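# Move the blue carton from the bookcase onto the desk

## Task

Pull the blue carton out of the line of cartons standing in the bookcase and set it down on the desk. Every brown carton has to stay exactly where it was, neither displaced nor rotated. The robot must not topple or be left leaning, or the attempt fails. The carton has to rest on the desk by itself, not held there by the robot. At the end, open the gripper and move the robot away from it.

## Robot and tools

Robot: a wheeled base that drives only forward, backward or turns in place, with a lifting column carrying a tilting head and two six-joint arms, each ending in a two-finger gripper. Shoulder height S = 0.90 m + column_m. Folded, the robot is 0.73 m long and 0.62 m wide, and its front sits 0.40 m ahead of the column.

Frames: the base frame has its origin on the floor under the column, with x forward, y to the left and z up. The reported left_hand and right_hand points, in this frame, are where each hand's fingers meet; the fingertips reach 8 mm further. Each hand's z axis runs along the fingers and its y axis across the opening. The odometry frame is the base frame as it was at the start; it counts wheel turns, so slipping looks like travel. Headings are in radians, positive to the left.

execute_actions: takes actions, a list with zero or one action, plus an optional cameras list (cam_head_left, cam_head_right, cam_left_wrist, cam_right_wrist, nav_camera or all; [] means no images). An empty list only reports state and images. An action may contain:
- base: exactly one of translate_m (an offset in metres from where the base stands, forward positive, -3 to 3) or rotate_rad (an offset turn in radians, left positive, -3.2 to 3.2).
- joints: a single dictionary keyed by joint name, covering both arms, column and head, each value an absolute target. column_m 0 to 0.8 m; head_tilt_rad -0.61 to 1.308 (positive tilts down); left_joint1_rad..left_joint6_rad and right_joint1_rad..right_joint6_rad in radians (joint1 ±2.879, joint2 0 to 3.141, joint3 0 to 3.019, joint4 -1.692 to 1.57, joint5 ±1.57, joint6 ±2.094); left_gripper_m and right_gripper_m are the fingertip gap in metres, 0 (closed) to 0.093.
- speeds: caps for this action only, translate_m 0.05 to 0.8 m/s, rotate_rad 0.1 to 1 rad/s. These do not slow the arms.
Out-of-range values or unknown keys cause the whole call to be rejected. A base move that would need more than 8.667 s is rejected; each action lasts at most 15 s. Joints omitted from an action may keep pushing toward their earlier targets.

Arm geometry (typical): with joint1 at -1.57 (left) or 1.57 (right) and joints 5, 6 at 0, the arm moves in a forward-facing vertical plane 0.23 m to that side. With a = j2 - 0.35, b = 1.05 + j2 - j3, c = b - j4 (c = 1.57 means fingers pointing down), the hand is about 0.12 + 0.39 sin a + 0.38 cos b + 0.25 cos c m ahead and S + 0.39 cos a - 0.38 sin b - 0.25 sin c m high. In practice it tends to sit up to 5 cm lower and nearer the column, and more under load. Reach is about 1 m from the shoulder. Loads up to 0.3 kg can be held out to 0.6 m ahead; heavier ones need the hand closer and the fingers steeply downward. Joint changes below roughly 0.03 rad (0.08 for joints 2 and 3) may not move anything; approach contacts in increments of about 0.05 rad from the last target.

Gripper: fingers 7 cm long; the hand body is 10 cm wide and 7 cm thick. To grasp, command a gap smaller than the object; off_target is then expected. If the reported gap stays at least 0.002 m above its target, something is held. Grip force here is weak, around 13 to 25 N per pad.

wait: seconds from 0 to 10; commands nothing new and returns state and images.
zoom_image: camera plus region [x0, y0, x1, y1] in pixels of that camera's latest image, at most 504 by 504; gives a detailed crop.
read_manual: returns URDF licence text only.
finished_scene: scene number; ends the scene irreversibly and reports success, so call it only once the carton rests on the desk and the robot has let go.

Results: base_status and joint_status tell how each motion ended: done, off_target (stopped short, may still push), contact_stop (column or base hit something), time_out, not_followed (a safety check held back an arm's targets because of self or arm-to-arm proximity or an obstacle; move the joints involved at least 0.05 rad back). on_its_own lists things the call did not command; 'held at' is a target, not a position. turned_by_wheels versus turned_by_imu differing notably means slipping or a collision. base_tilt is in degrees; a forward value falling by 0.5 or more during a move means the robot is tipping back, so reverse 0.05 m. motor_effort covers only the two wheel motors. wheel_motors_off = 1 signals the wheels are cut after about 3 s of hard pushing. A blocked arm keeps pushing and can overheat (MOTOR HOT warning from 85 °C; at 100 °C the arm drops); to relieve it, resend its reported joint positions as targets. After a wheel stall, back off 0.05 m before turning. The column halts when a hand touches down and will then not descend again until raised 0.2 m.

Cameras: two head cameras looking forward and down by about head_tilt_rad; a fisheye on each wrist looking along the fingers; nav_camera low at the base front.

Avoid: knocking or turning the brown cartons, dropping the blue one, arms striking or pressing each other (a hard press ends the run), driving the base into furniture, a shelf edge catching the column, and leaving the robot tilted.

Each tool is called after "Emit:" as a command line: name --argument value for each argument, lists and objects as JSON in quotes; but a table of rows of numbers goes row by row, as --pt "numbers of a row", without its own name.

## Session

Emit:
execute_actions --actions '[]'

Scene clock: 0.00 s.
base_odometry: x=+0.000 y=+0.000 heading=+0.000 (m, m, rad; odometry frame)
turned_by_wheels: +0.000 (rad since the last result)
turned_by_imu: +0.000 (rad since the last result)
base_tilt: forward=+0.4 right=-1.0 (deg)
base_status: not commanded
joint_positions: column_m=+0.556 head_tilt_rad=+0.867 left_joint1_rad=-1.581 left_joint2_rad=+0.880 left_joint3_rad=+0.399 left_joint4_rad=-0.969 left_joint5_rad=+0.043 left_joint6_rad=-0.060 left_gripper_m=+0.095 right_joint1_rad=+1.598 right_joint2_rad=+0.882 right_joint3_rad=+0.424 right_joint4_rad=-0.895 right_joint5_rad=-0.038 right_joint6_rad=-0.073 right_gripper_m=+0.094
joint_status: not commanded
wheel_motors_off: 0
motor_effort: left_wheel=+2 right_wheel=+1 (%)
left_hand: x=+0.1394 y=+0.2151 z=+1.2606 quat_wxyz=(+0.448, +0.032, -0.894, +0.009) (m; base frame)
right_hand: x=+0.1637 y=-0.2127 z=+1.2425 quat_wxyz=(+0.402, +0.037, -0.914, -0.040) (m; base frame)
pictures: cam_head_left, cam_head_right, cam_left_wrist, cam_right_wrist, nav_camera
Images, in order (width x height): cam_head_left 672x504, cam_head_right 672x504, cam_left_wrist 504x504, cam_right_wrist 504x504, nav_camera 672x504.

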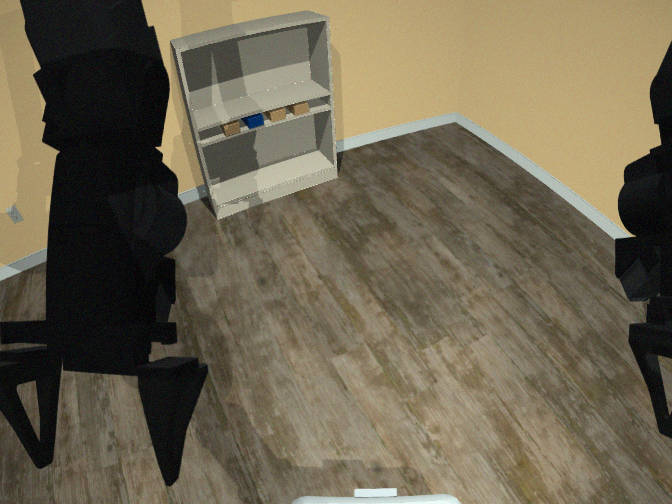

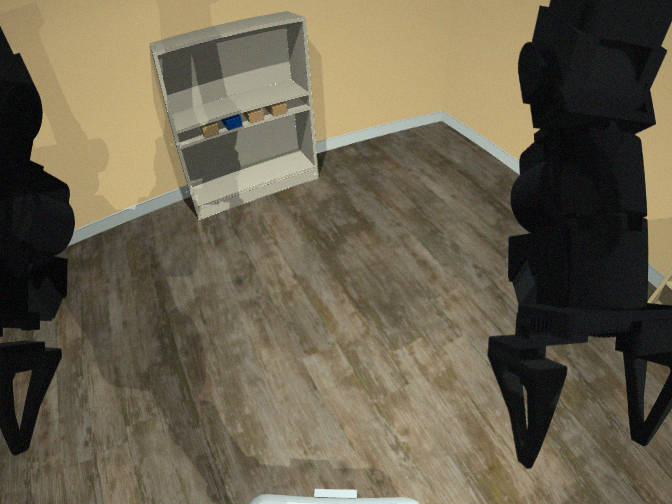

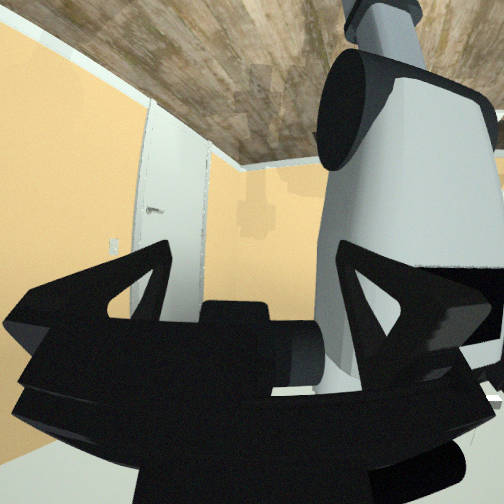

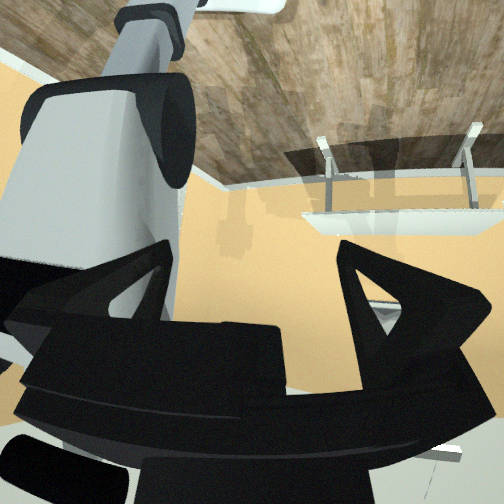

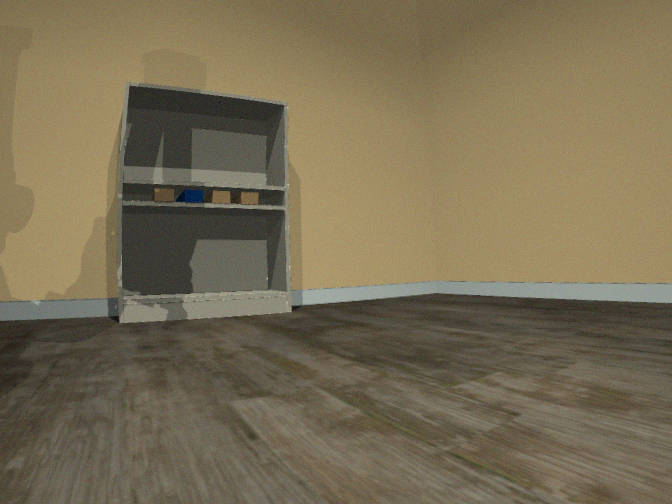

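Emit:
execute_actions --actions '[{"base":{"rotate_rad":0.28},"joints":{"right_joint1_rad":1.57,"right_joint2_rad":2.0,"right_joint3_rad":1.65,"right_joint4_rad":1.4,"right_joint5_rad":0,"right_joint6_rad":0,"head_tilt_rad":0.5}}]' --cameras '[]'

Emit:
execute_actions --actions '[{"base":{"translate_m":0.95},"joints":{"column_m":0.05}}]' --cameras '[]'

Emit:
execute_actions --actions '[{"base":{"rotate_rad":0.2}}]'

Scene clock: 11.73 s.
base_odometry: x=+0.000 y=+0.000 heading=+0.280 (m, m, rad; odometry frame)
turned_by_wheels: +0.280 (rad since the last result)
turned_by_imu: +0.277 (rad since the last result)
base_tilt: forward=+0.4 right=-0.9 (deg)
base_status: done
joint_positions: column_m=+0.556 head_tilt_rad=+0.518 left_joint1_rad=-1.581 left_joint2_rad=+0.880 left_joint3_rad=+0.399 left_joint4_rad=-0.969 left_joint5_rad=+0.043 left_joint6_rad=-0.060 left_gripper_m=+0.095 right_joint1_rad=+1.578 right_joint2_rad=+1.993 right_joint3_rad=+1.642 right_joint4_rad=+1.381 right_joint5_rad=-0.001 right_joint6_rad=-0.011 right_gripper_m=+0.094
joint_status: all done
wheel_motors_off: 0
motor_effort: left_wheel=-2(31) right_wheel=+1(37) (%)
left_hand: x=+0.1394 y=+0.2151 z=+1.2606 quat_wxyz=(+0.448, +0.032, -0.894, +0.009) (m; base frame)
right_hand: x=+0.8191 y=-0.2203 z=+1.0484 quat_wxyz=(-0.701, +0.003, -0.713, +0.000) (m; base frame)
pictures: none
No camera images: the call's "cameras" was empty. Leave "cameras" out to get every camera's image.

Scene clock: 18.80 s.
base_odometry: x=+0.913 y=+0.262 heading=+0.280 (m, m, rad; odometry frame)
turned_by_wheels: +0.000 (rad since the last result)
turned_by_imu: +0.003 (rad since the last result)
base_tilt: forward=+0.4 right=-0.8 (deg)
base_status: done
joint_positions: column_m=+0.050 head_tilt_rad=+0.518 left_joint1_rad=-1.581 left_joint2_rad=+0.880 left_joint3_rad=+0.401 left_joint4_rad=-0.969 left_joint5_rad=+0.043 left_joint6_rad=-0.060 left_gripper_m=+0.095 right_joint1_rad=+1.578 right_joint2_rad=+1.993 right_joint3_rad=+1.643 right_joint4_rad=+1.381 right_joint5_rad=-0.001 right_joint6_rad=-0.011 right_gripper_m=+0.094
joint_status: all done
wheel_motors_off: 0
motor_effort: left_wheel=+1(39) right_wheel=+0(48) (%)
left_hand: x=+0.1407 y=+0.2150 z=+0.7542 quat_wxyz=(+0.446, +0.032, -0.894, +0.009) (m; base frame)
right_hand: x=+0.8195 y=-0.2203 z=+0.5427 quat_wxyz=(-0.701, +0.003, -0.713, +0.000) (m; base frame)
pictures: none
No camera images: the call's "cameras" was empty. Leave "cameras" out to get every camera's image.

Scene clock: 20.10 s.
base_odometry: x=+0.913 y=+0.262 heading=+0.479 (m, m, rad; odometry frame)
turned_by_wheels: +0.199 (rad since the last result)
turned_by_imu: +0.196 (rad since the last result)
base_tilt: forward=+0.2 right=-0.9 (deg)
base_status: done
joint_positions: column_m=+0.050 head_tilt_rad=+0.518 left_joint1_rad=-1.581 left_joint2_rad=+0.880 left_joint3_rad=+0.401 left_joint4_rad=-0.969 left_joint5_rad=+0.043 left_joint6_rad=-0.060 left_gripper_m=+0.095 right_joint1_rad=+1.572 right_joint2_rad=+1.993 right_joint3_rad=+1.643 right_joint4_rad=+1.381 right_joint5_rad=-0.001 right_joint6_rad=-0.011 right_gripper_m=+0.094
joint_status: not commanded
wheel_motors_off: 0
motor_effort: left_wheel=-1(31) right_wheel=+0(40) (%)
left_hand: x=+0.1407 y=+0.2150 z=+0.7542 quat_wxyz=(+0.446, +0.032, -0.894, +0.009) (m; base frame)
right_hand: x=+0.8195 y=-0.2248 z=+0.5427 quat_wxyz=(-0.701, +0.004, -0.713, +0.003) (m; base frame)
pictures: cam_head_left, cam_head_right, cam_left_wrist, cam_right_wrist, nav_camera
camera_calibration (this result's frames):
cam_head_left: T_world_to_cam=[[0.0465386, -0.998149, -0.0391573, 0.0888143], [-0.413261, 0.0164491, -0.910464, 0.956878], [0.909423, 0.0585539, -0.411731, 0.310185], [0, 0, 0, 1]] pos_world=[0.109218, 0.0547475, 1.00239]
cam_head_right: T_world_to_cam=[[0.0435122, -0.998763, -0.024065, -0.0403573], [-0.402138, 0.00454085, -0.915568, 0.963783], [0.914545, 0.0495158, -0.401443, 0.301258], [0, 0, 0, 1]] pos_world=[0.113815, -0.0596009, 1.00238]
cam_left_wrist: T_world_to_cam=[[0.0690405, -0.997379, -0.0216404, 0.22145], [-0.0269855, -0.0235513, 0.999358, -0.741701], [-0.997249, -0.0684122, -0.0285408, 0.30047], [0, 0, 0, 1]] pos_world=[0.264339, 0.223957, 0.754593]
cam_right_wrist: T_world_to_cam=[[0.0103386, -0.99978, 0.0182314, -0.243972], [-0.598689, -0.0207922, -0.800712, 0.927204], [0.800915, -0.00263671, -0.598773, -0.205717], [0, 0, 0, 1]] pos_world=[0.722391, -0.225182, 0.623693]
Images, in order (width x height): cam_head_left 672x504, cam_head_right 672x504, cam_left_wrist 504x504, cam_right_wrist 504x504, nav_camera 672x504.

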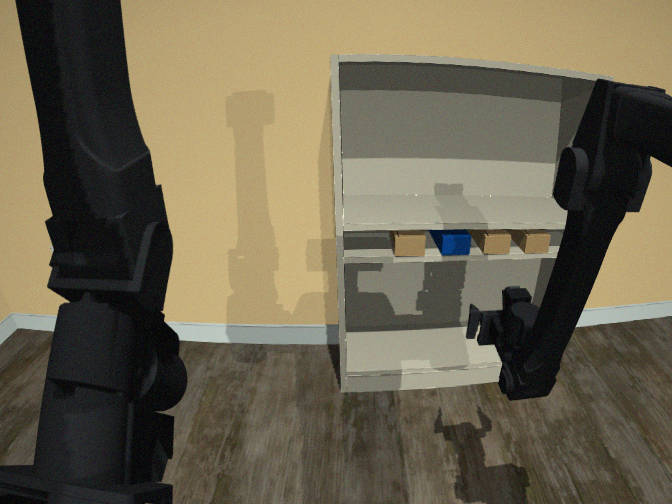

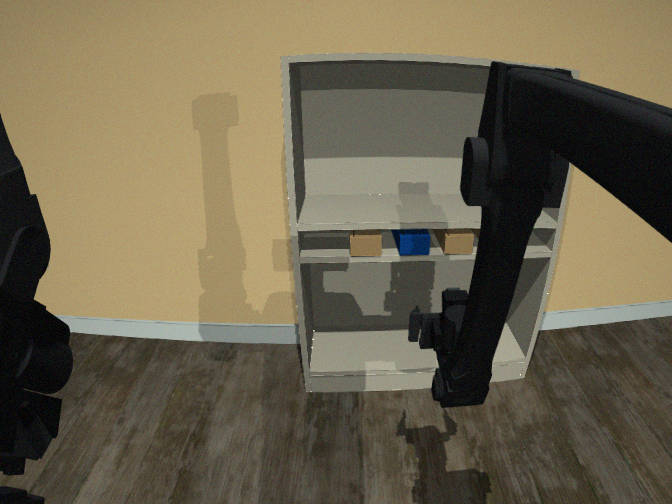

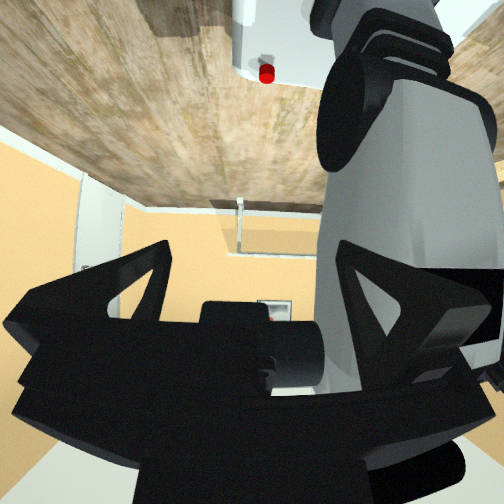

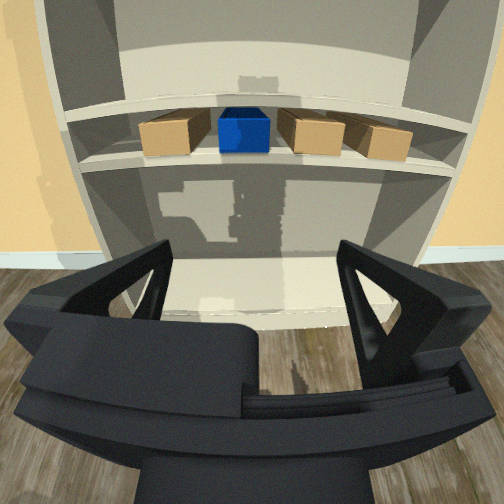

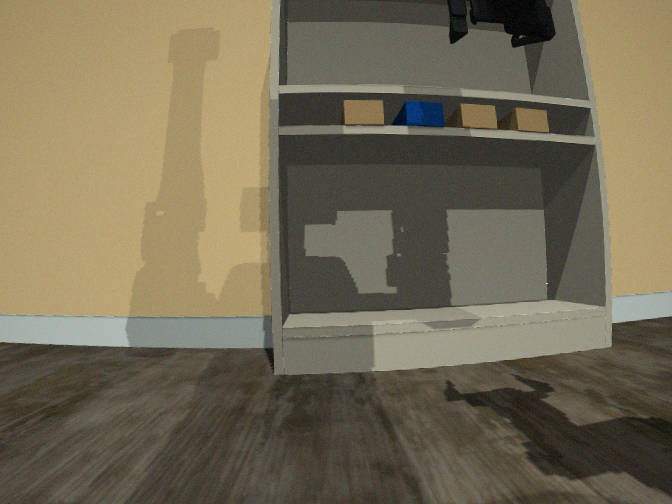

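Emit:
execute_actions --actions '[{"base":{"translate_m":0.22},"joints":{"right_joint1_rad":1.61,"right_gripper_m":0.093}}]' --cameras '["cam_head_right","cam_right_wrist","nav_camera"]'

Scene clock: 29.97 s.
base_odometry: x=+1.109 y=+0.364 heading=+0.480 (m, m, rad; odometry frame)
turned_by_wheels: +0.001 (rad since the last result)
turned_by_imu: +0.002 (rad since the last result)
base_tilt: forward=+0.3 right=-0.9 (deg)
base_status: done
joint_positions: column_m=+0.050 head_tilt_rad=+0.517 left_joint1_rad=-1.581 left_joint2_rad=+0.880 left_joint3_rad=+0.401 left_joint4_rad=-0.969 left_joint5_rad=+0.043 left_joint6_rad=-0.060 left_gripper_m=+0.095 right_joint1_rad=+1.605 right_joint2_rad=+1.993 right_joint3_rad=+1.645 right_joint4_rad=+1.381 right_joint5_rad=-0.001 right_joint6_rad=-0.011 right_gripper_m=+0.093
joint_status: all done
wheel_motors_off: 0
motor_effort: left_wheel=+1(38) right_wheel=-1(45) (%)
left_hand: x=+0.1406 y=+0.2150 z=+0.7542 quat_wxyz=(+0.447, +0.032, -0.894, +0.009) (m; base frame)
right_hand: x=+0.8199 y=-0.2007 z=+0.5435 quat_wxyz=(-0.702, +0.000, -0.712, -0.013) (m; base frame)
pictures: cam_head_right, cam_right_wrist, nav_camera
camera_calibration (this result's frames):
cam_head_right: T_world_to_cam=[[0.0435161, -0.998763, -0.0240578, -0.040365], [-0.401987, 0.00454085, -0.915634, 0.963844], [0.914611, 0.0495158, -0.401292, 0.301099], [0, 0, 0, 1]] pos_world=[0.113821, -0.0596009, 1.00239]
cam_right_wrist: T_world_to_cam=[[0.0269002, -0.999583, -0.0104889, -0.217891], [-0.597231, -0.00765636, -0.802033, 0.930752], [0.801618, 0.0278391, -0.597188, -0.200781], [0, 0, 0, 1]] pos_world=[0.722684, -0.205085, 0.624304]
Images, in order (width x height): cam_head_right 672x504, cam_right_wrist 504x504, nav_camera 672x504.

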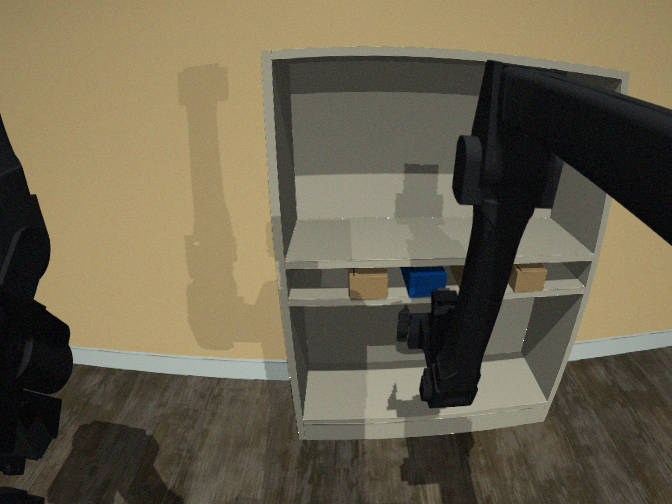

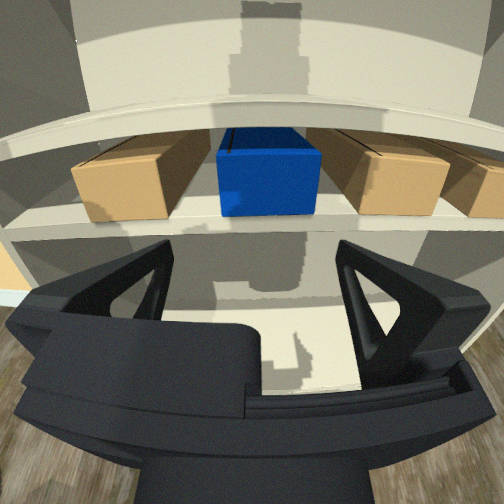

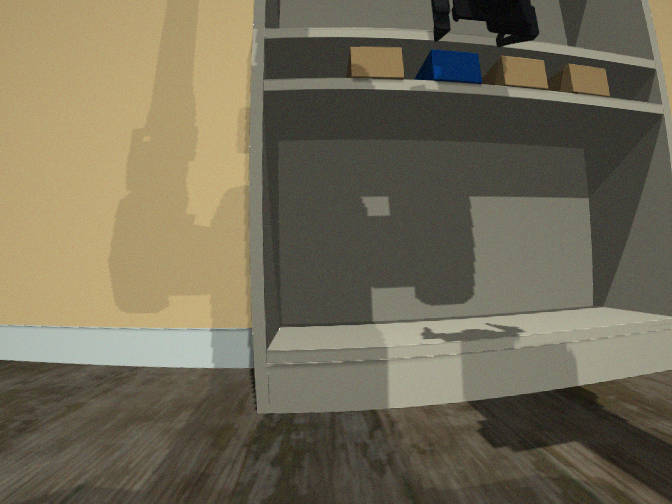

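Emit:
execute_actions --actions '[{"base":{"translate_m":0.055},"joints":{"right_joint1_rad":1.585,"column_m":0.056}}]' --cameras '["cam_right_wrist","nav_camera"]'

Scene clock: 35.03 s.
base_odometry: x=+1.158 y=+0.389 heading=+0.481 (m, m, rad; odometry frame)
turned_by_wheels: +0.001 (rad since the last result)
turned_by_imu: +0.001 (rad since the last result)
base_tilt: forward=+0.5 right=-1.0 (deg)
base_status: done
joint_positions: column_m=+0.056 head_tilt_rad=+0.517 left_joint1_rad=-1.581 left_joint2_rad=+0.880 left_joint3_rad=+0.401 left_joint4_rad=-0.969 left_joint5_rad=+0.043 left_joint6_rad=-0.060 left_gripper_m=+0.095 right_joint1_rad=+1.599 right_joint2_rad=+1.993 right_joint3_rad=+1.645 right_joint4_rad=+1.381 right_joint5_rad=-0.001 right_joint6_rad=-0.011 right_gripper_m=+0.093
joint_status: all done
wheel_motors_off: 0
motor_effort: left_wheel=+1(30) right_wheel=+0(44) (%)
left_hand: x=+0.1406 y=+0.2150 z=+0.7600 quat_wxyz=(+0.447, +0.032, -0.894, +0.009) (m; base frame)
right_hand: x=+0.8201 y=-0.2051 z=+0.5494 quat_wxyz=(-0.702, +0.001, -0.712, -0.010) (m; base frame)
pictures: cam_right_wrist, nav_camera
camera_calibration (this result's frames):
cam_right_wrist: T_world_to_cam=[[0.0238423, -0.999702, -0.00520111, -0.222675], [-0.596952, -0.0100633, -0.802214, 0.934924], [0.801923, 0.0222314, -0.597014, -0.198821], [0, 0, 0, 1]] pos_world=[0.722853, -0.20878, 0.630152]
Images, in order (width x height): cam_right_wrist 504x504, nav_camera 672x504.

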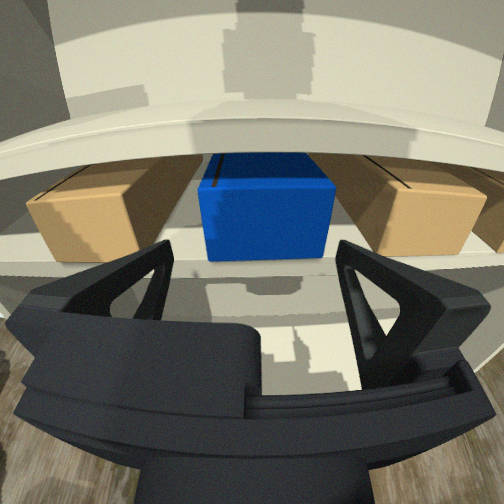

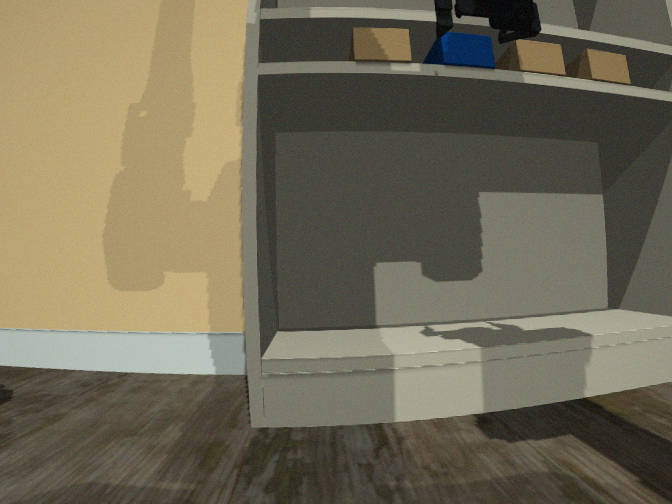

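Emit:
execute_actions --actions '[{"base":{"translate_m":0.02},"joints":{"right_joint1_rad":1.573}}]' --cameras '["cam_right_wrist"]'

Scene clock: 37.47 s.
base_odometry: x=+1.175 y=+0.399 heading=+0.481 (m, m, rad; odometry frame)
turned_by_wheels: +0.000 (rad since the last result)
turned_by_imu: +0.001 (rad since the last result)
base_tilt: forward=+0.4 right=-0.8 (deg)
base_status: done
joint_positions: column_m=+0.056 head_tilt_rad=+0.517 left_joint1_rad=-1.581 left_joint2_rad=+0.880 left_joint3_rad=+0.401 left_joint4_rad=-0.969 left_joint5_rad=+0.043 left_joint6_rad=-0.060 left_gripper_m=+0.095 right_joint1_rad=+1.585 right_joint2_rad=+1.993 right_joint3_rad=+1.645 right_joint4_rad=+1.381 right_joint5_rad=-0.001 right_joint6_rad=-0.011 right_gripper_m=+0.093
joint_status: all done
wheel_motors_off: 0
motor_effort: left_wheel=+0(31) right_wheel=-1(41) (%)
left_hand: x=+0.1404 y=+0.2151 z=+0.7601 quat_wxyz=(+0.447, +0.032, -0.894, +0.009) (m; base frame)
right_hand: x=+0.8204 y=-0.2154 z=+0.5493 quat_wxyz=(-0.702, +0.003, -0.712, -0.003) (m; base frame)
pictures: cam_right_wrist
camera_calibration (this result's frames):
cam_right_wrist: T_world_to_cam=[[0.0167793, -0.999835, 0.00702365, -0.233849], [-0.596737, -0.0156504, -0.802284, 0.93358], [0.802262, 0.00927049, -0.596901, -0.201962], [0, 0, 0, 1]] pos_world=[0.723052, -0.217327, 0.630088]
Images, in order (width x height): cam_right_wrist 504x504.

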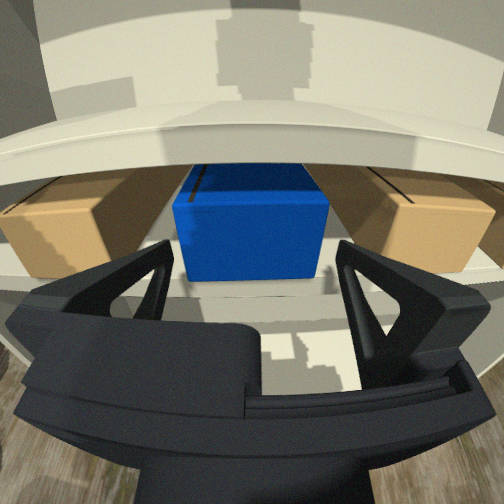

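Emit:
execute_actions --actions '[{"base":{"rotate_rad":0.004}}]' --cameras '[]'

Emit:
execute_actions --actions '[{"base":{"translate_m":0.025},"speeds":{"translate_m":0.05}}]' --cameras '["cam_right_wrist","cam_head_left"]'

Scene clock: 41.07 s.
base_odometry: x=+1.175 y=+0.399 heading=+0.484 (m, m, rad; odometry frame)
turned_by_wheels: +0.003 (rad since the last result)
turned_by_imu: +0.004 (rad since the last result)
base_tilt: forward=+0.4 right=-0.9 (deg)
base_status: done
joint_positions: column_m=+0.056 head_tilt_rad=+0.517 left_joint1_rad=-1.581 left_joint2_rad=+0.880 left_joint3_rad=+0.400 left_joint4_rad=-0.969 left_joint5_rad=+0.043 left_joint6_rad=-0.060 left_gripper_m=+0.095 right_joint1_rad=+1.581 right_joint2_rad=+1.993 right_joint3_rad=+1.645 right_joint4_rad=+1.381 right_joint5_rad=-0.001 right_joint6_rad=-0.011 right_gripper_m=+0.093
joint_status: not commanded
wheel_motors_off: 0
motor_effort: left_wheel=+0(22) right_wheel=+1(31) (%)
left_hand: x=+0.1400 y=+0.2151 z=+0.7602 quat_wxyz=(+0.447, +0.032, -0.894, +0.009) (m; base frame)
right_hand: x=+0.8204 y=-0.2176 z=+0.5493 quat_wxyz=(-0.702, +0.003, -0.712, -0.002) (m; base frame)
pictures: none
No camera images: the call's "cameras" was empty. Leave "cameras" out to get every camera's image.

Scene clock: 42.07 s.
base_odometry: x=+1.197 y=+0.410 heading=+0.485 (m, m, rad; odometry frame)
turned_by_wheels: +0.001 (rad since the last result)
turned_by_imu: +0.001 (rad since the last result)
base_tilt: forward=+0.4 right=-0.9 (deg)
base_status: done
joint_positions: column_m=+0.056 head_tilt_rad=+0.517 left_joint1_rad=-1.581 left_joint2_rad=+0.880 left_joint3_rad=+0.400 left_joint4_rad=-0.969 left_joint5_rad=+0.043 left_joint6_rad=-0.060 left_gripper_m=+0.095 right_joint1_rad=+1.581 right_joint2_rad=+1.993 right_joint3_rad=+1.645 right_joint4_rad=+1.381 right_joint5_rad=-0.001 right_joint6_rad=-0.011 right_gripper_m=+0.093
joint_status: not commanded
wheel_motors_off: 0
motor_effort: left_wheel=+1(29) right_wheel=-1(41) (%)
left_hand: x=+0.1399 y=+0.2151 z=+0.7603 quat_wxyz=(+0.447, +0.032, -0.894, +0.009) (m; base frame)
right_hand: x=+0.8202 y=-0.2176 z=+0.5492 quat_wxyz=(-0.702, +0.003, -0.712, -0.002) (m; base frame)
pictures: cam_head_left, cam_right_wrist
camera_calibration (this result's frames):
cam_head_left: T_world_to_cam=[[0.0465523, -0.998149, -0.039141, 0.0890261], [-0.412943, 0.0164491, -0.910609, 0.962349], [0.909567, 0.0585539, -0.411412, 0.31226], [0, 0, 0, 1]] pos_world=[0.10923, 0.0547475, 1.00828]
cam_right_wrist: T_world_to_cam=[[0.0152608, -0.999837, 0.00966237, -0.23626], [-0.597067, -0.0168639, -0.802014, 0.933212], [0.802046, 0.00647032, -0.597227, -0.202173], [0, 0, 0, 1]] pos_world=[0.722948, -0.219175, 0.629988]
Images, in order (width x height): cam_head_left 672x504, cam_right_wrist 504x504.

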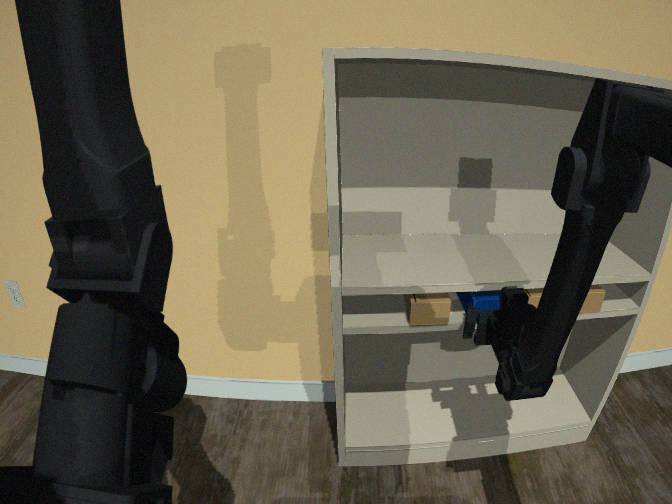

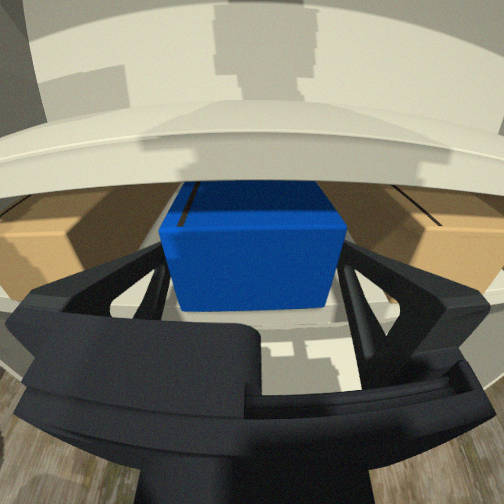

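Emit:
execute_actions --actions '[{"base":{"translate_m":0.025},"speeds":{"translate_m":0.05}}]' --cameras '["cam_right_wrist"]'

Emit:
execute_actions --actions '[{"joints":{"right_gripper_m":0.05}}]' --cameras '[]'

Emit:
execute_actions --actions '[{"base":{"translate_m":-0.08},"speeds":{"translate_m":0.05}}]' --cameras '["cam_right_wrist","cam_head_left","nav_camera"]'

Scene clock: 46.33 s.
base_odometry: x=+1.220 y=+0.422 heading=+0.485 (m, m, rad; odometry frame)
turned_by_wheels: +0.001 (rad since the last result)
turned_by_imu: +0.001 (rad since the last result)
base_tilt: forward=+0.4 right=-0.8 (deg)
base_status: done
joint_positions: column_m=+0.056 head_tilt_rad=+0.517 left_joint1_rad=-1.581 left_joint2_rad=+0.880 left_joint3_rad=+0.399 left_joint4_rad=-0.969 left_joint5_rad=+0.043 left_joint6_rad=-0.060 left_gripper_m=+0.095 right_joint1_rad=+1.581 right_joint2_rad=+1.993 right_joint3_rad=+1.645 right_joint4_rad=+1.381 right_joint5_rad=-0.001 right_joint6_rad=-0.011 right_gripper_m=+0.093
joint_status: not commanded
wheel_motors_off: 0
motor_effort: left_wheel=+1(31) right_wheel=+0(37) (%)
left_hand: x=+0.1397 y=+0.2151 z=+0.7604 quat_wxyz=(+0.447, +0.032, -0.894, +0.009) (m; base frame)
right_hand: x=+0.8202 y=-0.2176 z=+0.5492 quat_wxyz=(-0.702, +0.003, -0.712, -0.002) (m; base frame)
pictures: cam_right_wrist
camera_calibration (this result's frames):
cam_right_wrist: T_world_to_cam=[[0.0152608, -0.999837, 0.00966237, -0.23626], [-0.597067, -0.0168639, -0.802014, 0.933212], [0.802046, 0.00647032, -0.597227, -0.202173], [0, 0, 0, 1]] pos_world=[0.722948, -0.219175, 0.629988]
Images, in order (width x height): cam_right_wrist 504x504.

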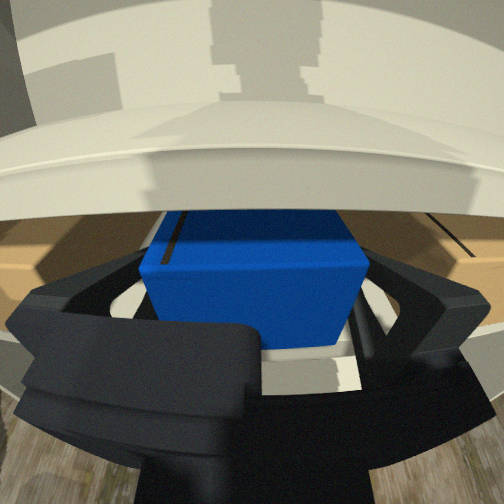

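Scene clock: 46.90 s.
base_odometry: x=+1.220 y=+0.422 heading=+0.485 (m, m, rad; odometry frame)
turned_by_wheels: +0.000 (rad since the last result)
turned_by_imu: +0.000 (rad since the last result)
base_tilt: forward=+0.4 right=-0.9 (deg)
base_status: not commanded
joint_positions: column_m=+0.056 head_tilt_rad=+0.517 left_joint1_rad=-1.581 left_joint2_rad=+0.880 left_joint3_rad=+0.399 left_joint4_rad=-0.969 left_joint5_rad=+0.043 left_joint6_rad=-0.060 left_gripper_m=+0.095 right_joint1_rad=+1.581 right_joint2_rad=+1.993 right_joint3_rad=+1.645 right_joint4_rad=+1.381 right_joint5_rad=-0.001 right_joint6_rad=-0.010 right_gripper_m=+0.085
joint_status: right_gripper_m off_target (ended at +0.085, target +0.050)
wheel_motors_off: 0
motor_effort: left_wheel=+1(1) right_wheel=-1(1) (%)
left_hand: x=+0.1397 y=+0.2151 z=+0.7604 quat_wxyz=(+0.447, +0.032, -0.894, +0.009) (m; base frame)
right_hand: x=+0.8202 y=-0.2176 z=+0.5492 quat_wxyz=(-0.702, +0.003, -0.712, -0.002) (m; base frame)
pictures: none
No camera images: the call's "cameras" was empty. Leave "cameras" out to get every camera's image.

Scene clock: 49.00 s.
base_odometry: x=+1.149 y=+0.385 heading=+0.484 (m, m, rad; odometry frame)
turned_by_wheels: -0.001 (rad since the last result)
turned_by_imu: -0.001 (rad since the last result)
base_tilt: forward=+0.3 right=-0.7 (deg)
base_status: done
joint_positions: column_m=+0.056 head_tilt_rad=+0.517 left_joint1_rad=-1.581 left_joint2_rad=+0.879 left_joint3_rad=+0.397 left_joint4_rad=-0.969 left_joint5_rad=+0.043 left_joint6_rad=-0.060 left_gripper_m=+0.095 right_joint1_rad=+1.581 right_joint2_rad=+1.993 right_joint3_rad=+1.645 right_joint4_rad=+1.382 right_joint5_rad=-0.001 right_joint6_rad=-0.010 right_gripper_m=+0.085
joint_status: not commanded
wheel_motors_off: 0
motor_effort: left_wheel=+0(24) right_wheel=+1(44) (%)
left_hand: x=+0.1387 y=+0.2151 z=+0.7607 quat_wxyz=(+0.448, +0.032, -0.893, +0.009) (m; base frame)
right_hand: x=+0.8202 y=-0.2176 z=+0.5494 quat_wxyz=(-0.703, +0.003, -0.712, -0.002) (m; base frame)
pictures: cam_head_left, cam_right_wrist, nav_camera
camera_calibration (this result's frames):
cam_head_left: T_world_to_cam=[[0.0465523, -0.998149, -0.039141, 0.0890261], [-0.412943, 0.0164491, -0.910609, 0.962349], [0.909567, 0.0585539, -0.411412, 0.31226], [0, 0, 0, 1]] pos_world=[0.10923, 0.0547475, 1.00828]
cam_right_wrist: T_world_to_cam=[[0.0152294, -0.999844, 0.0089109, -0.235828], [-0.596153, -0.0162344, -0.802706, 0.933208], [0.802726, 0.00691246, -0.596308, -0.202975], [0, 0, 0, 1]] pos_world=[0.72286, -0.219238, 0.630157]
Images, in order (width x height): cam_head_left 672x504, cam_right_wrist 504x504, nav_camera 672x504.

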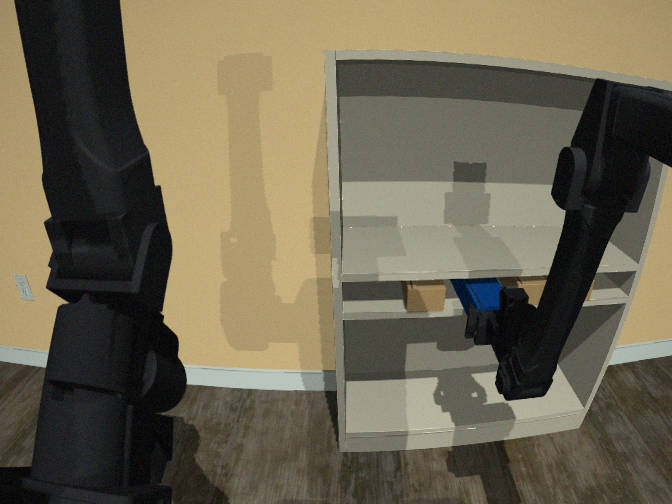

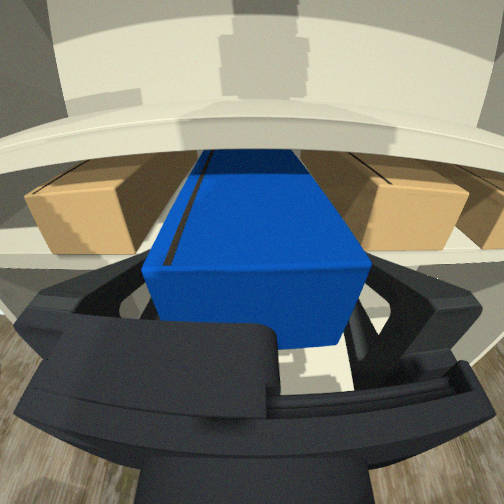

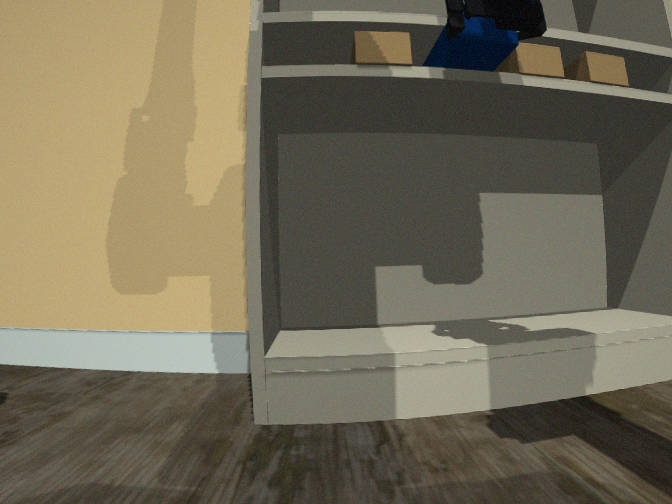

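Emit:
execute_actions --actions '[{"base":{"translate_m":-0.08},"speeds":{"translate_m":0.05}}]' --cameras '["cam_right_wrist","cam_head_left","nav_camera"]'

Scene clock: 57.23 s.
base_odometry: x=+1.078 y=+0.347 heading=+0.484 (m, m, rad; odometry frame)
turned_by_wheels: -0.001 (rad since the last result)
turned_by_imu: +0.000 (rad since the last result)
base_tilt: forward=+0.4 right=-0.8 (deg)
base_status: done
joint_positions: column_m=+0.056 head_tilt_rad=+0.517 left_joint1_rad=-1.581 left_joint2_rad=+0.879 left_joint3_rad=+0.397 left_joint4_rad=-0.969 left_joint5_rad=+0.043 left_joint6_rad=-0.060 left_gripper_m=+0.095 right_joint1_rad=+1.581 right_joint2_rad=+1.993 right_joint3_rad=+1.644 right_joint4_rad=+1.383 right_joint5_rad=-0.001 right_joint6_rad=-0.010 right_gripper_m=+0.085
joint_status: not commanded
wheel_motors_off: 0
motor_effort: left_wheel=+0(31) right_wheel=+0(31) (%)
left_hand: x=+0.1388 y=+0.2151 z=+0.7607 quat_wxyz=(+0.448, +0.032, -0.894, +0.009) (m; base frame)
right_hand: x=+0.8199 y=-0.2176 z=+0.5493 quat_wxyz=(-0.702, +0.003, -0.712, -0.002) (m; base frame)
pictures: cam_head_left, cam_right_wrist, nav_camera
camera_calibration (this result's frames):
cam_head_left: T_world_to_cam=[[0.0465523, -0.998149, -0.039141, 0.0890261], [-0.412943, 0.0164491, -0.910609, 0.962349], [0.909567, 0.0585539, -0.411412, 0.31226], [0, 0, 0, 1]] pos_world=[0.10923, 0.0547475, 1.00828]
cam_right_wrist: T_world_to_cam=[[0.0152363, -0.999844, 0.00890712, -0.235826], [-0.59646, -0.0162381, -0.802479, 0.933045], [0.802498, 0.00691408, -0.596614, -0.202475], [0, 0, 0, 1]] pos_world=[0.722602, -0.219238, 0.63005]
Images, in order (width x height): cam_head_left 672x504, cam_right_wrist 504x504, nav_camera 672x504.

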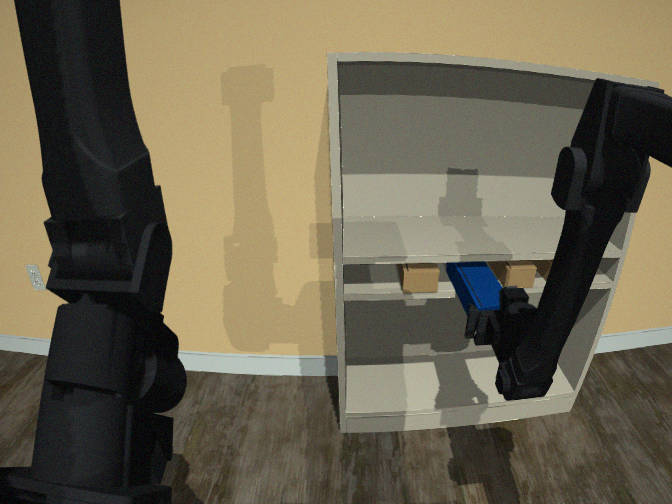

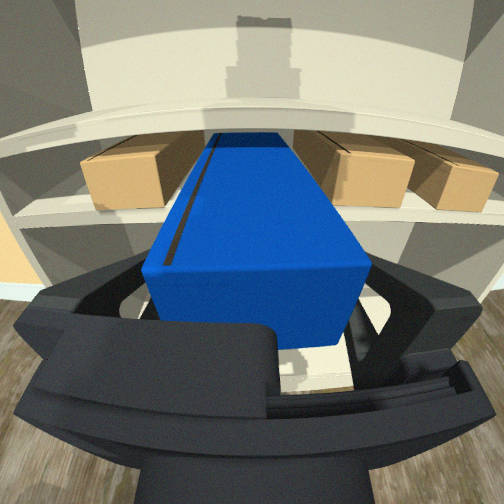

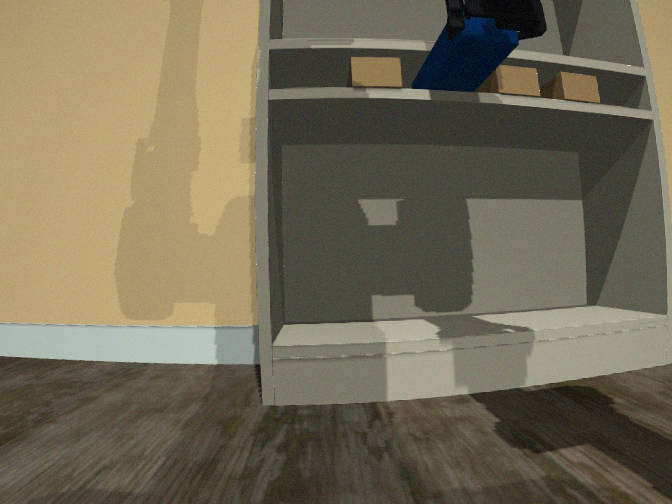

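Emit:
execute_actions --actions '[{"base":{"translate_m":0.05},"speeds":{"translate_m":0.05}}]' --cameras '[]'

Emit:
execute_actions --actions '[{"joints":{"right_gripper_m":0.093}}]' --cameras '["cam_right_wrist","nav_camera"]'

Scene clock: 61.40 s.
base_odometry: x=+1.122 y=+0.371 heading=+0.484 (m, m, rad; odometry frame)
turned_by_wheels: +0.001 (rad since the last result)
turned_by_imu: +0.002 (rad since the last result)
base_tilt: forward=+0.4 right=-0.8 (deg)
base_status: done
joint_positions: column_m=+0.056 head_tilt_rad=+0.517 left_joint1_rad=-1.581 left_joint2_rad=+0.879 left_joint3_rad=+0.400 left_joint4_rad=-0.969 left_joint5_rad=+0.043 left_joint6_rad=-0.060 left_gripper_m=+0.095 right_joint1_rad=+1.581 right_joint2_rad=+1.993 right_joint3_rad=+1.644 right_joint4_rad=+1.384 right_joint5_rad=-0.001 right_joint6_rad=-0.010 right_gripper_m=+0.085
joint_status: not commanded
wheel_motors_off: 0
motor_effort: left_wheel=+1(38) right_wheel=+1(37) (%)
left_hand: x=+0.1400 y=+0.2151 z=+0.7603 quat_wxyz=(+0.447, +0.032, -0.894, +0.009) (m; base frame)
right_hand: x=+0.8200 y=-0.2176 z=+0.5496 quat_wxyz=(-0.703, +0.003, -0.711, -0.002) (m; base frame)
pictures: none
No camera images: the call's "cameras" was empty. Leave "cameras" out to get every camera's image.

Scene clock: 61.97 s.
base_odometry: x=+1.122 y=+0.371 heading=+0.484 (m, m, rad; odometry frame)
turned_by_wheels: +0.000 (rad since the last result)
turned_by_imu: +0.000 (rad since the last result)
base_tilt: forward=+0.3 right=-0.9 (deg)
base_status: not commanded
joint_positions: column_m=+0.056 head_tilt_rad=+0.517 left_joint1_rad=-1.581 left_joint2_rad=+0.879 left_joint3_rad=+0.400 left_joint4_rad=-0.969 left_joint5_rad=+0.043 left_joint6_rad=-0.060 left_gripper_m=+0.095 right_joint1_rad=+1.581 right_joint2_rad=+1.993 right_joint3_rad=+1.644 right_joint4_rad=+1.384 right_joint5_rad=-0.001 right_joint6_rad=-0.010 right_gripper_m=+0.093
joint_status: all done
wheel_motors_off: 0
motor_effort: left_wheel=+1(1) right_wheel=+0(0) (%)
left_hand: x=+0.1400 y=+0.2151 z=+0.7603 quat_wxyz=(+0.447, +0.032, -0.894, +0.009) (m; base frame)
right_hand: x=+0.8200 y=-0.2176 z=+0.5496 quat_wxyz=(-0.703, +0.003, -0.711, -0.002) (m; base frame)
pictures: cam_right_wrist, nav_camera
camera_calibration (this result's frames):
cam_right_wrist: T_world_to_cam=[[0.0152155, -0.999844, 0.00891844, -0.23582], [-0.595541, -0.016227, -0.803161, 0.932897], [0.803181, 0.00690923, -0.595695, -0.203375], [0, 0, 0, 1]] pos_world=[0.722514, -0.21924, 0.63022]
Images, in order (width x height): cam_right_wrist 504x504, nav_camera 672x504.

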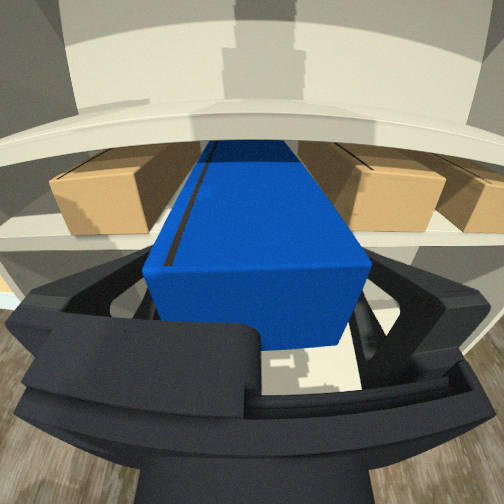

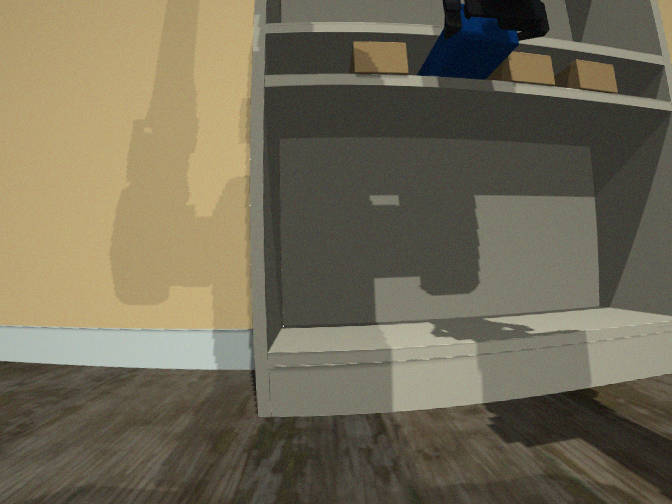

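Emit:
execute_actions --actions '[{"base":{"translate_m":-0.1},"speeds":{"translate_m":0.1}}]' --cameras '[]'

Emit:
execute_actions --actions '[{"joints":{"right_joint2_rad":1.35,"right_joint3_rad":0.9,"right_joint4_rad":0.4,"head_tilt_rad":0.7}}]' --cameras '["cam_right_wrist","nav_camera","cam_head_left"]'

Scene clock: 68.40 s.
base_odometry: x=+1.034 y=+0.324 heading=+0.484 (m, m, rad; odometry frame)
turned_by_wheels: +0.000 (rad since the last result)
turned_by_imu: +0.001 (rad since the last result)
base_tilt: forward=+0.4 right=-0.8 (deg)
base_status: done
joint_positions: column_m=+0.056 head_tilt_rad=+0.517 left_joint1_rad=-1.581 left_joint2_rad=+0.879 left_joint3_rad=+0.398 left_joint4_rad=-0.969 left_joint5_rad=+0.043 left_joint6_rad=-0.060 left_gripper_m=+0.095 right_joint1_rad=+1.581 right_joint2_rad=+1.993 right_joint3_rad=+1.644 right_joint4_rad=+1.384 right_joint5_rad=-0.001 right_joint6_rad=-0.010 right_gripper_m=+0.093
joint_status: not commanded
wheel_motors_off: 0
motor_effort: left_wheel=-1(41) right_wheel=-1(36) (%)
left_hand: x=+0.1391 y=+0.2151 z=+0.7607 quat_wxyz=(+0.447, +0.032, -0.894, +0.009) (m; base frame)
right_hand: x=+0.8198 y=-0.2176 z=+0.5495 quat_wxyz=(-0.703, +0.003, -0.712, -0.002) (m; base frame)
pictures: none
No camera images: the call's "cameras" was empty. Leave "cameras" out to get every camera's image.

Scene clock: 69.93 s.
base_odometry: x=+1.034 y=+0.324 heading=+0.484 (m, m, rad; odometry frame)
turned_by_wheels: +0.000 (rad since the last result)
turned_by_imu: +0.000 (rad since the last result)
base_tilt: forward=+0.4 right=-0.7 (deg)
base_status: not commanded
joint_positions: column_m=+0.056 head_tilt_rad=+0.703 left_joint1_rad=-1.581 left_joint2_rad=+0.879 left_joint3_rad=+0.398 left_joint4_rad=-0.969 left_joint5_rad=+0.043 left_joint6_rad=-0.060 left_gripper_m=+0.095 right_joint1_rad=+1.581 right_joint2_rad=+1.340 right_joint3_rad=+0.889 right_joint4_rad=+0.407 right_joint5_rad=-0.001 right_joint6_rad=-0.010 right_gripper_m=+0.093
joint_status: all done
wheel_motors_off: 0
motor_effort: left_wheel=-1(2) right_wheel=-1(2) (%)
left_hand: x=+0.1391 y=+0.2151 z=+0.7607 quat_wxyz=(+0.447, +0.032, -0.894, +0.009) (m; base frame)
right_hand: x=+0.5876 y=-0.2190 z=+0.5690 quat_wxyz=(-0.238, +0.007, -0.971, -0.004) (m; base frame)
pictures: cam_head_left, cam_right_wrist, nav_camera
camera_calibration (this result's frames):
cam_head_left: T_world_to_cam=[[0.038546, -0.998149, -0.0470461, 0.0976628], [-0.573609, 0.0164491, -0.818964, 0.874898], [0.818222, 0.0585539, -0.571913, 0.484053], [0, 0, 0, 1]] pos_world=[0.102022, 0.0547475, 0.997941]
cam_right_wrist: T_world_to_cam=[[0.0259929, -0.999618, -0.00937009, -0.229753], [-0.988993, -0.0270802, 0.145462, 0.499151], [-0.14566, 0.00548597, -0.989319, 0.776036], [0, 0, 0, 1]] pos_world=[0.612667, -0.220405, 0.692987]
Images, in order (width x height): cam_head_left 672x504, cam_right_wrist 504x504, nav_camera 672x504.

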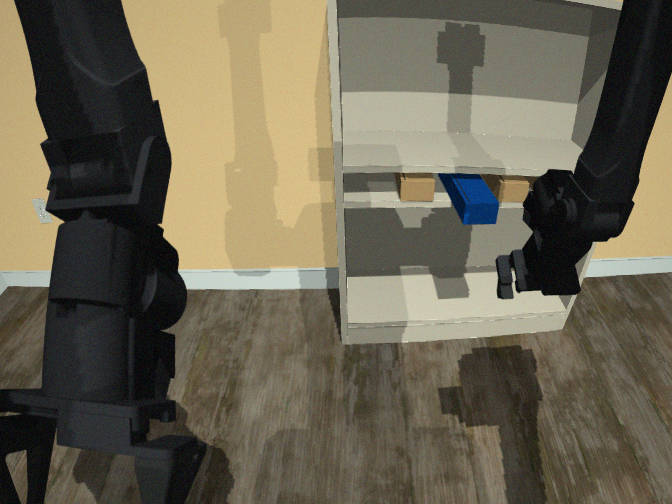

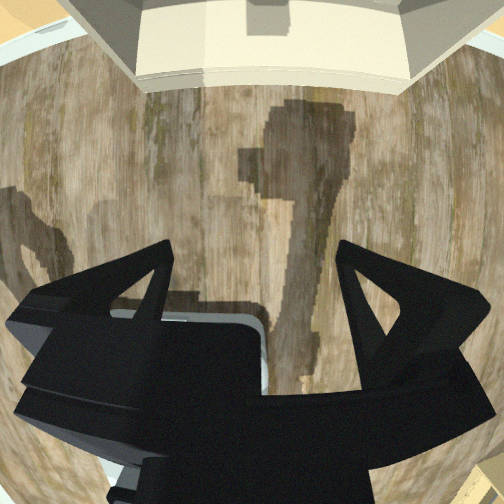

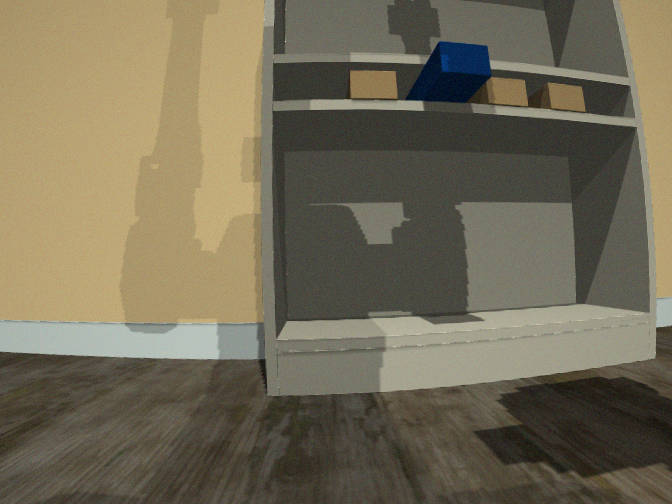

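Emit:
execute_actions --actions '[{"base":{"translate_m":0.27},"joints":{"column_m":0.042},"speeds":{"translate_m":0.2}}]' --cameras '["cam_right_wrist","cam_head_left"]'

Scene clock: 74.10 s.
base_odometry: x=+1.273 y=+0.450 heading=+0.485 (m, m, rad; odometry frame)
turned_by_wheels: +0.001 (rad since the last result)
turned_by_imu: +0.002 (rad since the last result)
base_tilt: forward=+0.2 right=-0.8 (deg)
base_status: done
joint_positions: column_m=+0.042 head_tilt_rad=+0.703 left_joint1_rad=-1.581 left_joint2_rad=+0.878 left_joint3_rad=+0.399 left_joint4_rad=-0.969 left_joint5_rad=+0.043 left_joint6_rad=-0.060 left_gripper_m=+0.095 right_joint1_rad=+1.581 right_joint2_rad=+1.340 right_joint3_rad=+0.896 right_joint4_rad=+0.407 right_joint5_rad=-0.001 right_joint6_rad=-0.010 right_gripper_m=+0.093
joint_status: all done
wheel_motors_off: 0
motor_effort: left_wheel=+1(35) right_wheel=-1(52) (%)
left_hand: x=+0.1400 y=+0.2151 z=+0.7465 quat_wxyz=(+0.447, +0.032, -0.894, +0.009) (m; base frame)
right_hand: x=+0.5919 y=-0.2190 z=+0.5562 quat_wxyz=(-0.241, +0.007, -0.970, -0.004) (m; base frame)
pictures: cam_head_left, cam_right_wrist
camera_calibration (this result's frames):
cam_head_left: T_world_to_cam=[[0.0385121, -0.998149, -0.0470738, 0.0970407], [-0.574199, 0.0164491, -0.81855, 0.863145], [0.817809, 0.0585539, -0.572503, 0.47675], [0, 0, 0, 1]] pos_world=[0.10199, 0.0547475, 0.984037]
cam_right_wrist: T_world_to_cam=[[0.0259934, -0.99962, -0.00922031, -0.230056], [-0.990023, -0.0270194, 0.138289, 0.509921], [-0.138486, 0.00553371, -0.990349, 0.760313], [0, 0, 0, 1]] pos_world=[0.616106, -0.220398, 0.680337]
Images, in order (width x height): cam_head_left 672x504, cam_right_wrist 504x504.

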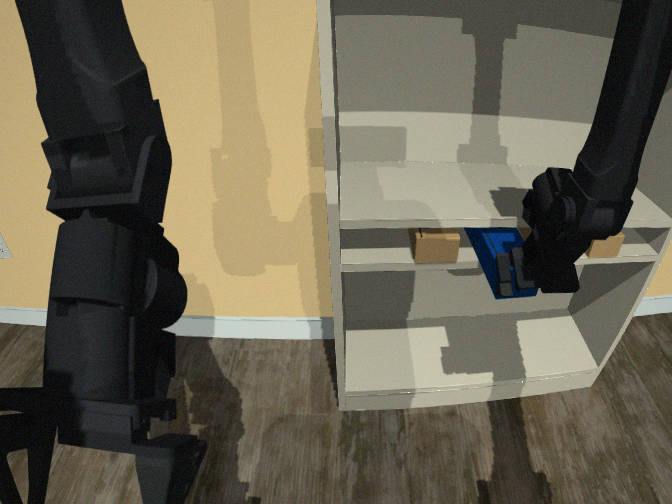

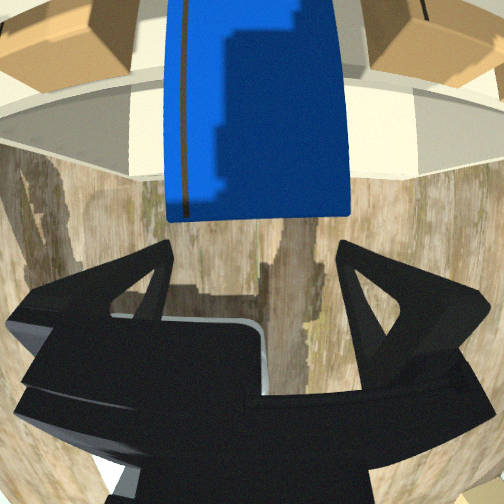

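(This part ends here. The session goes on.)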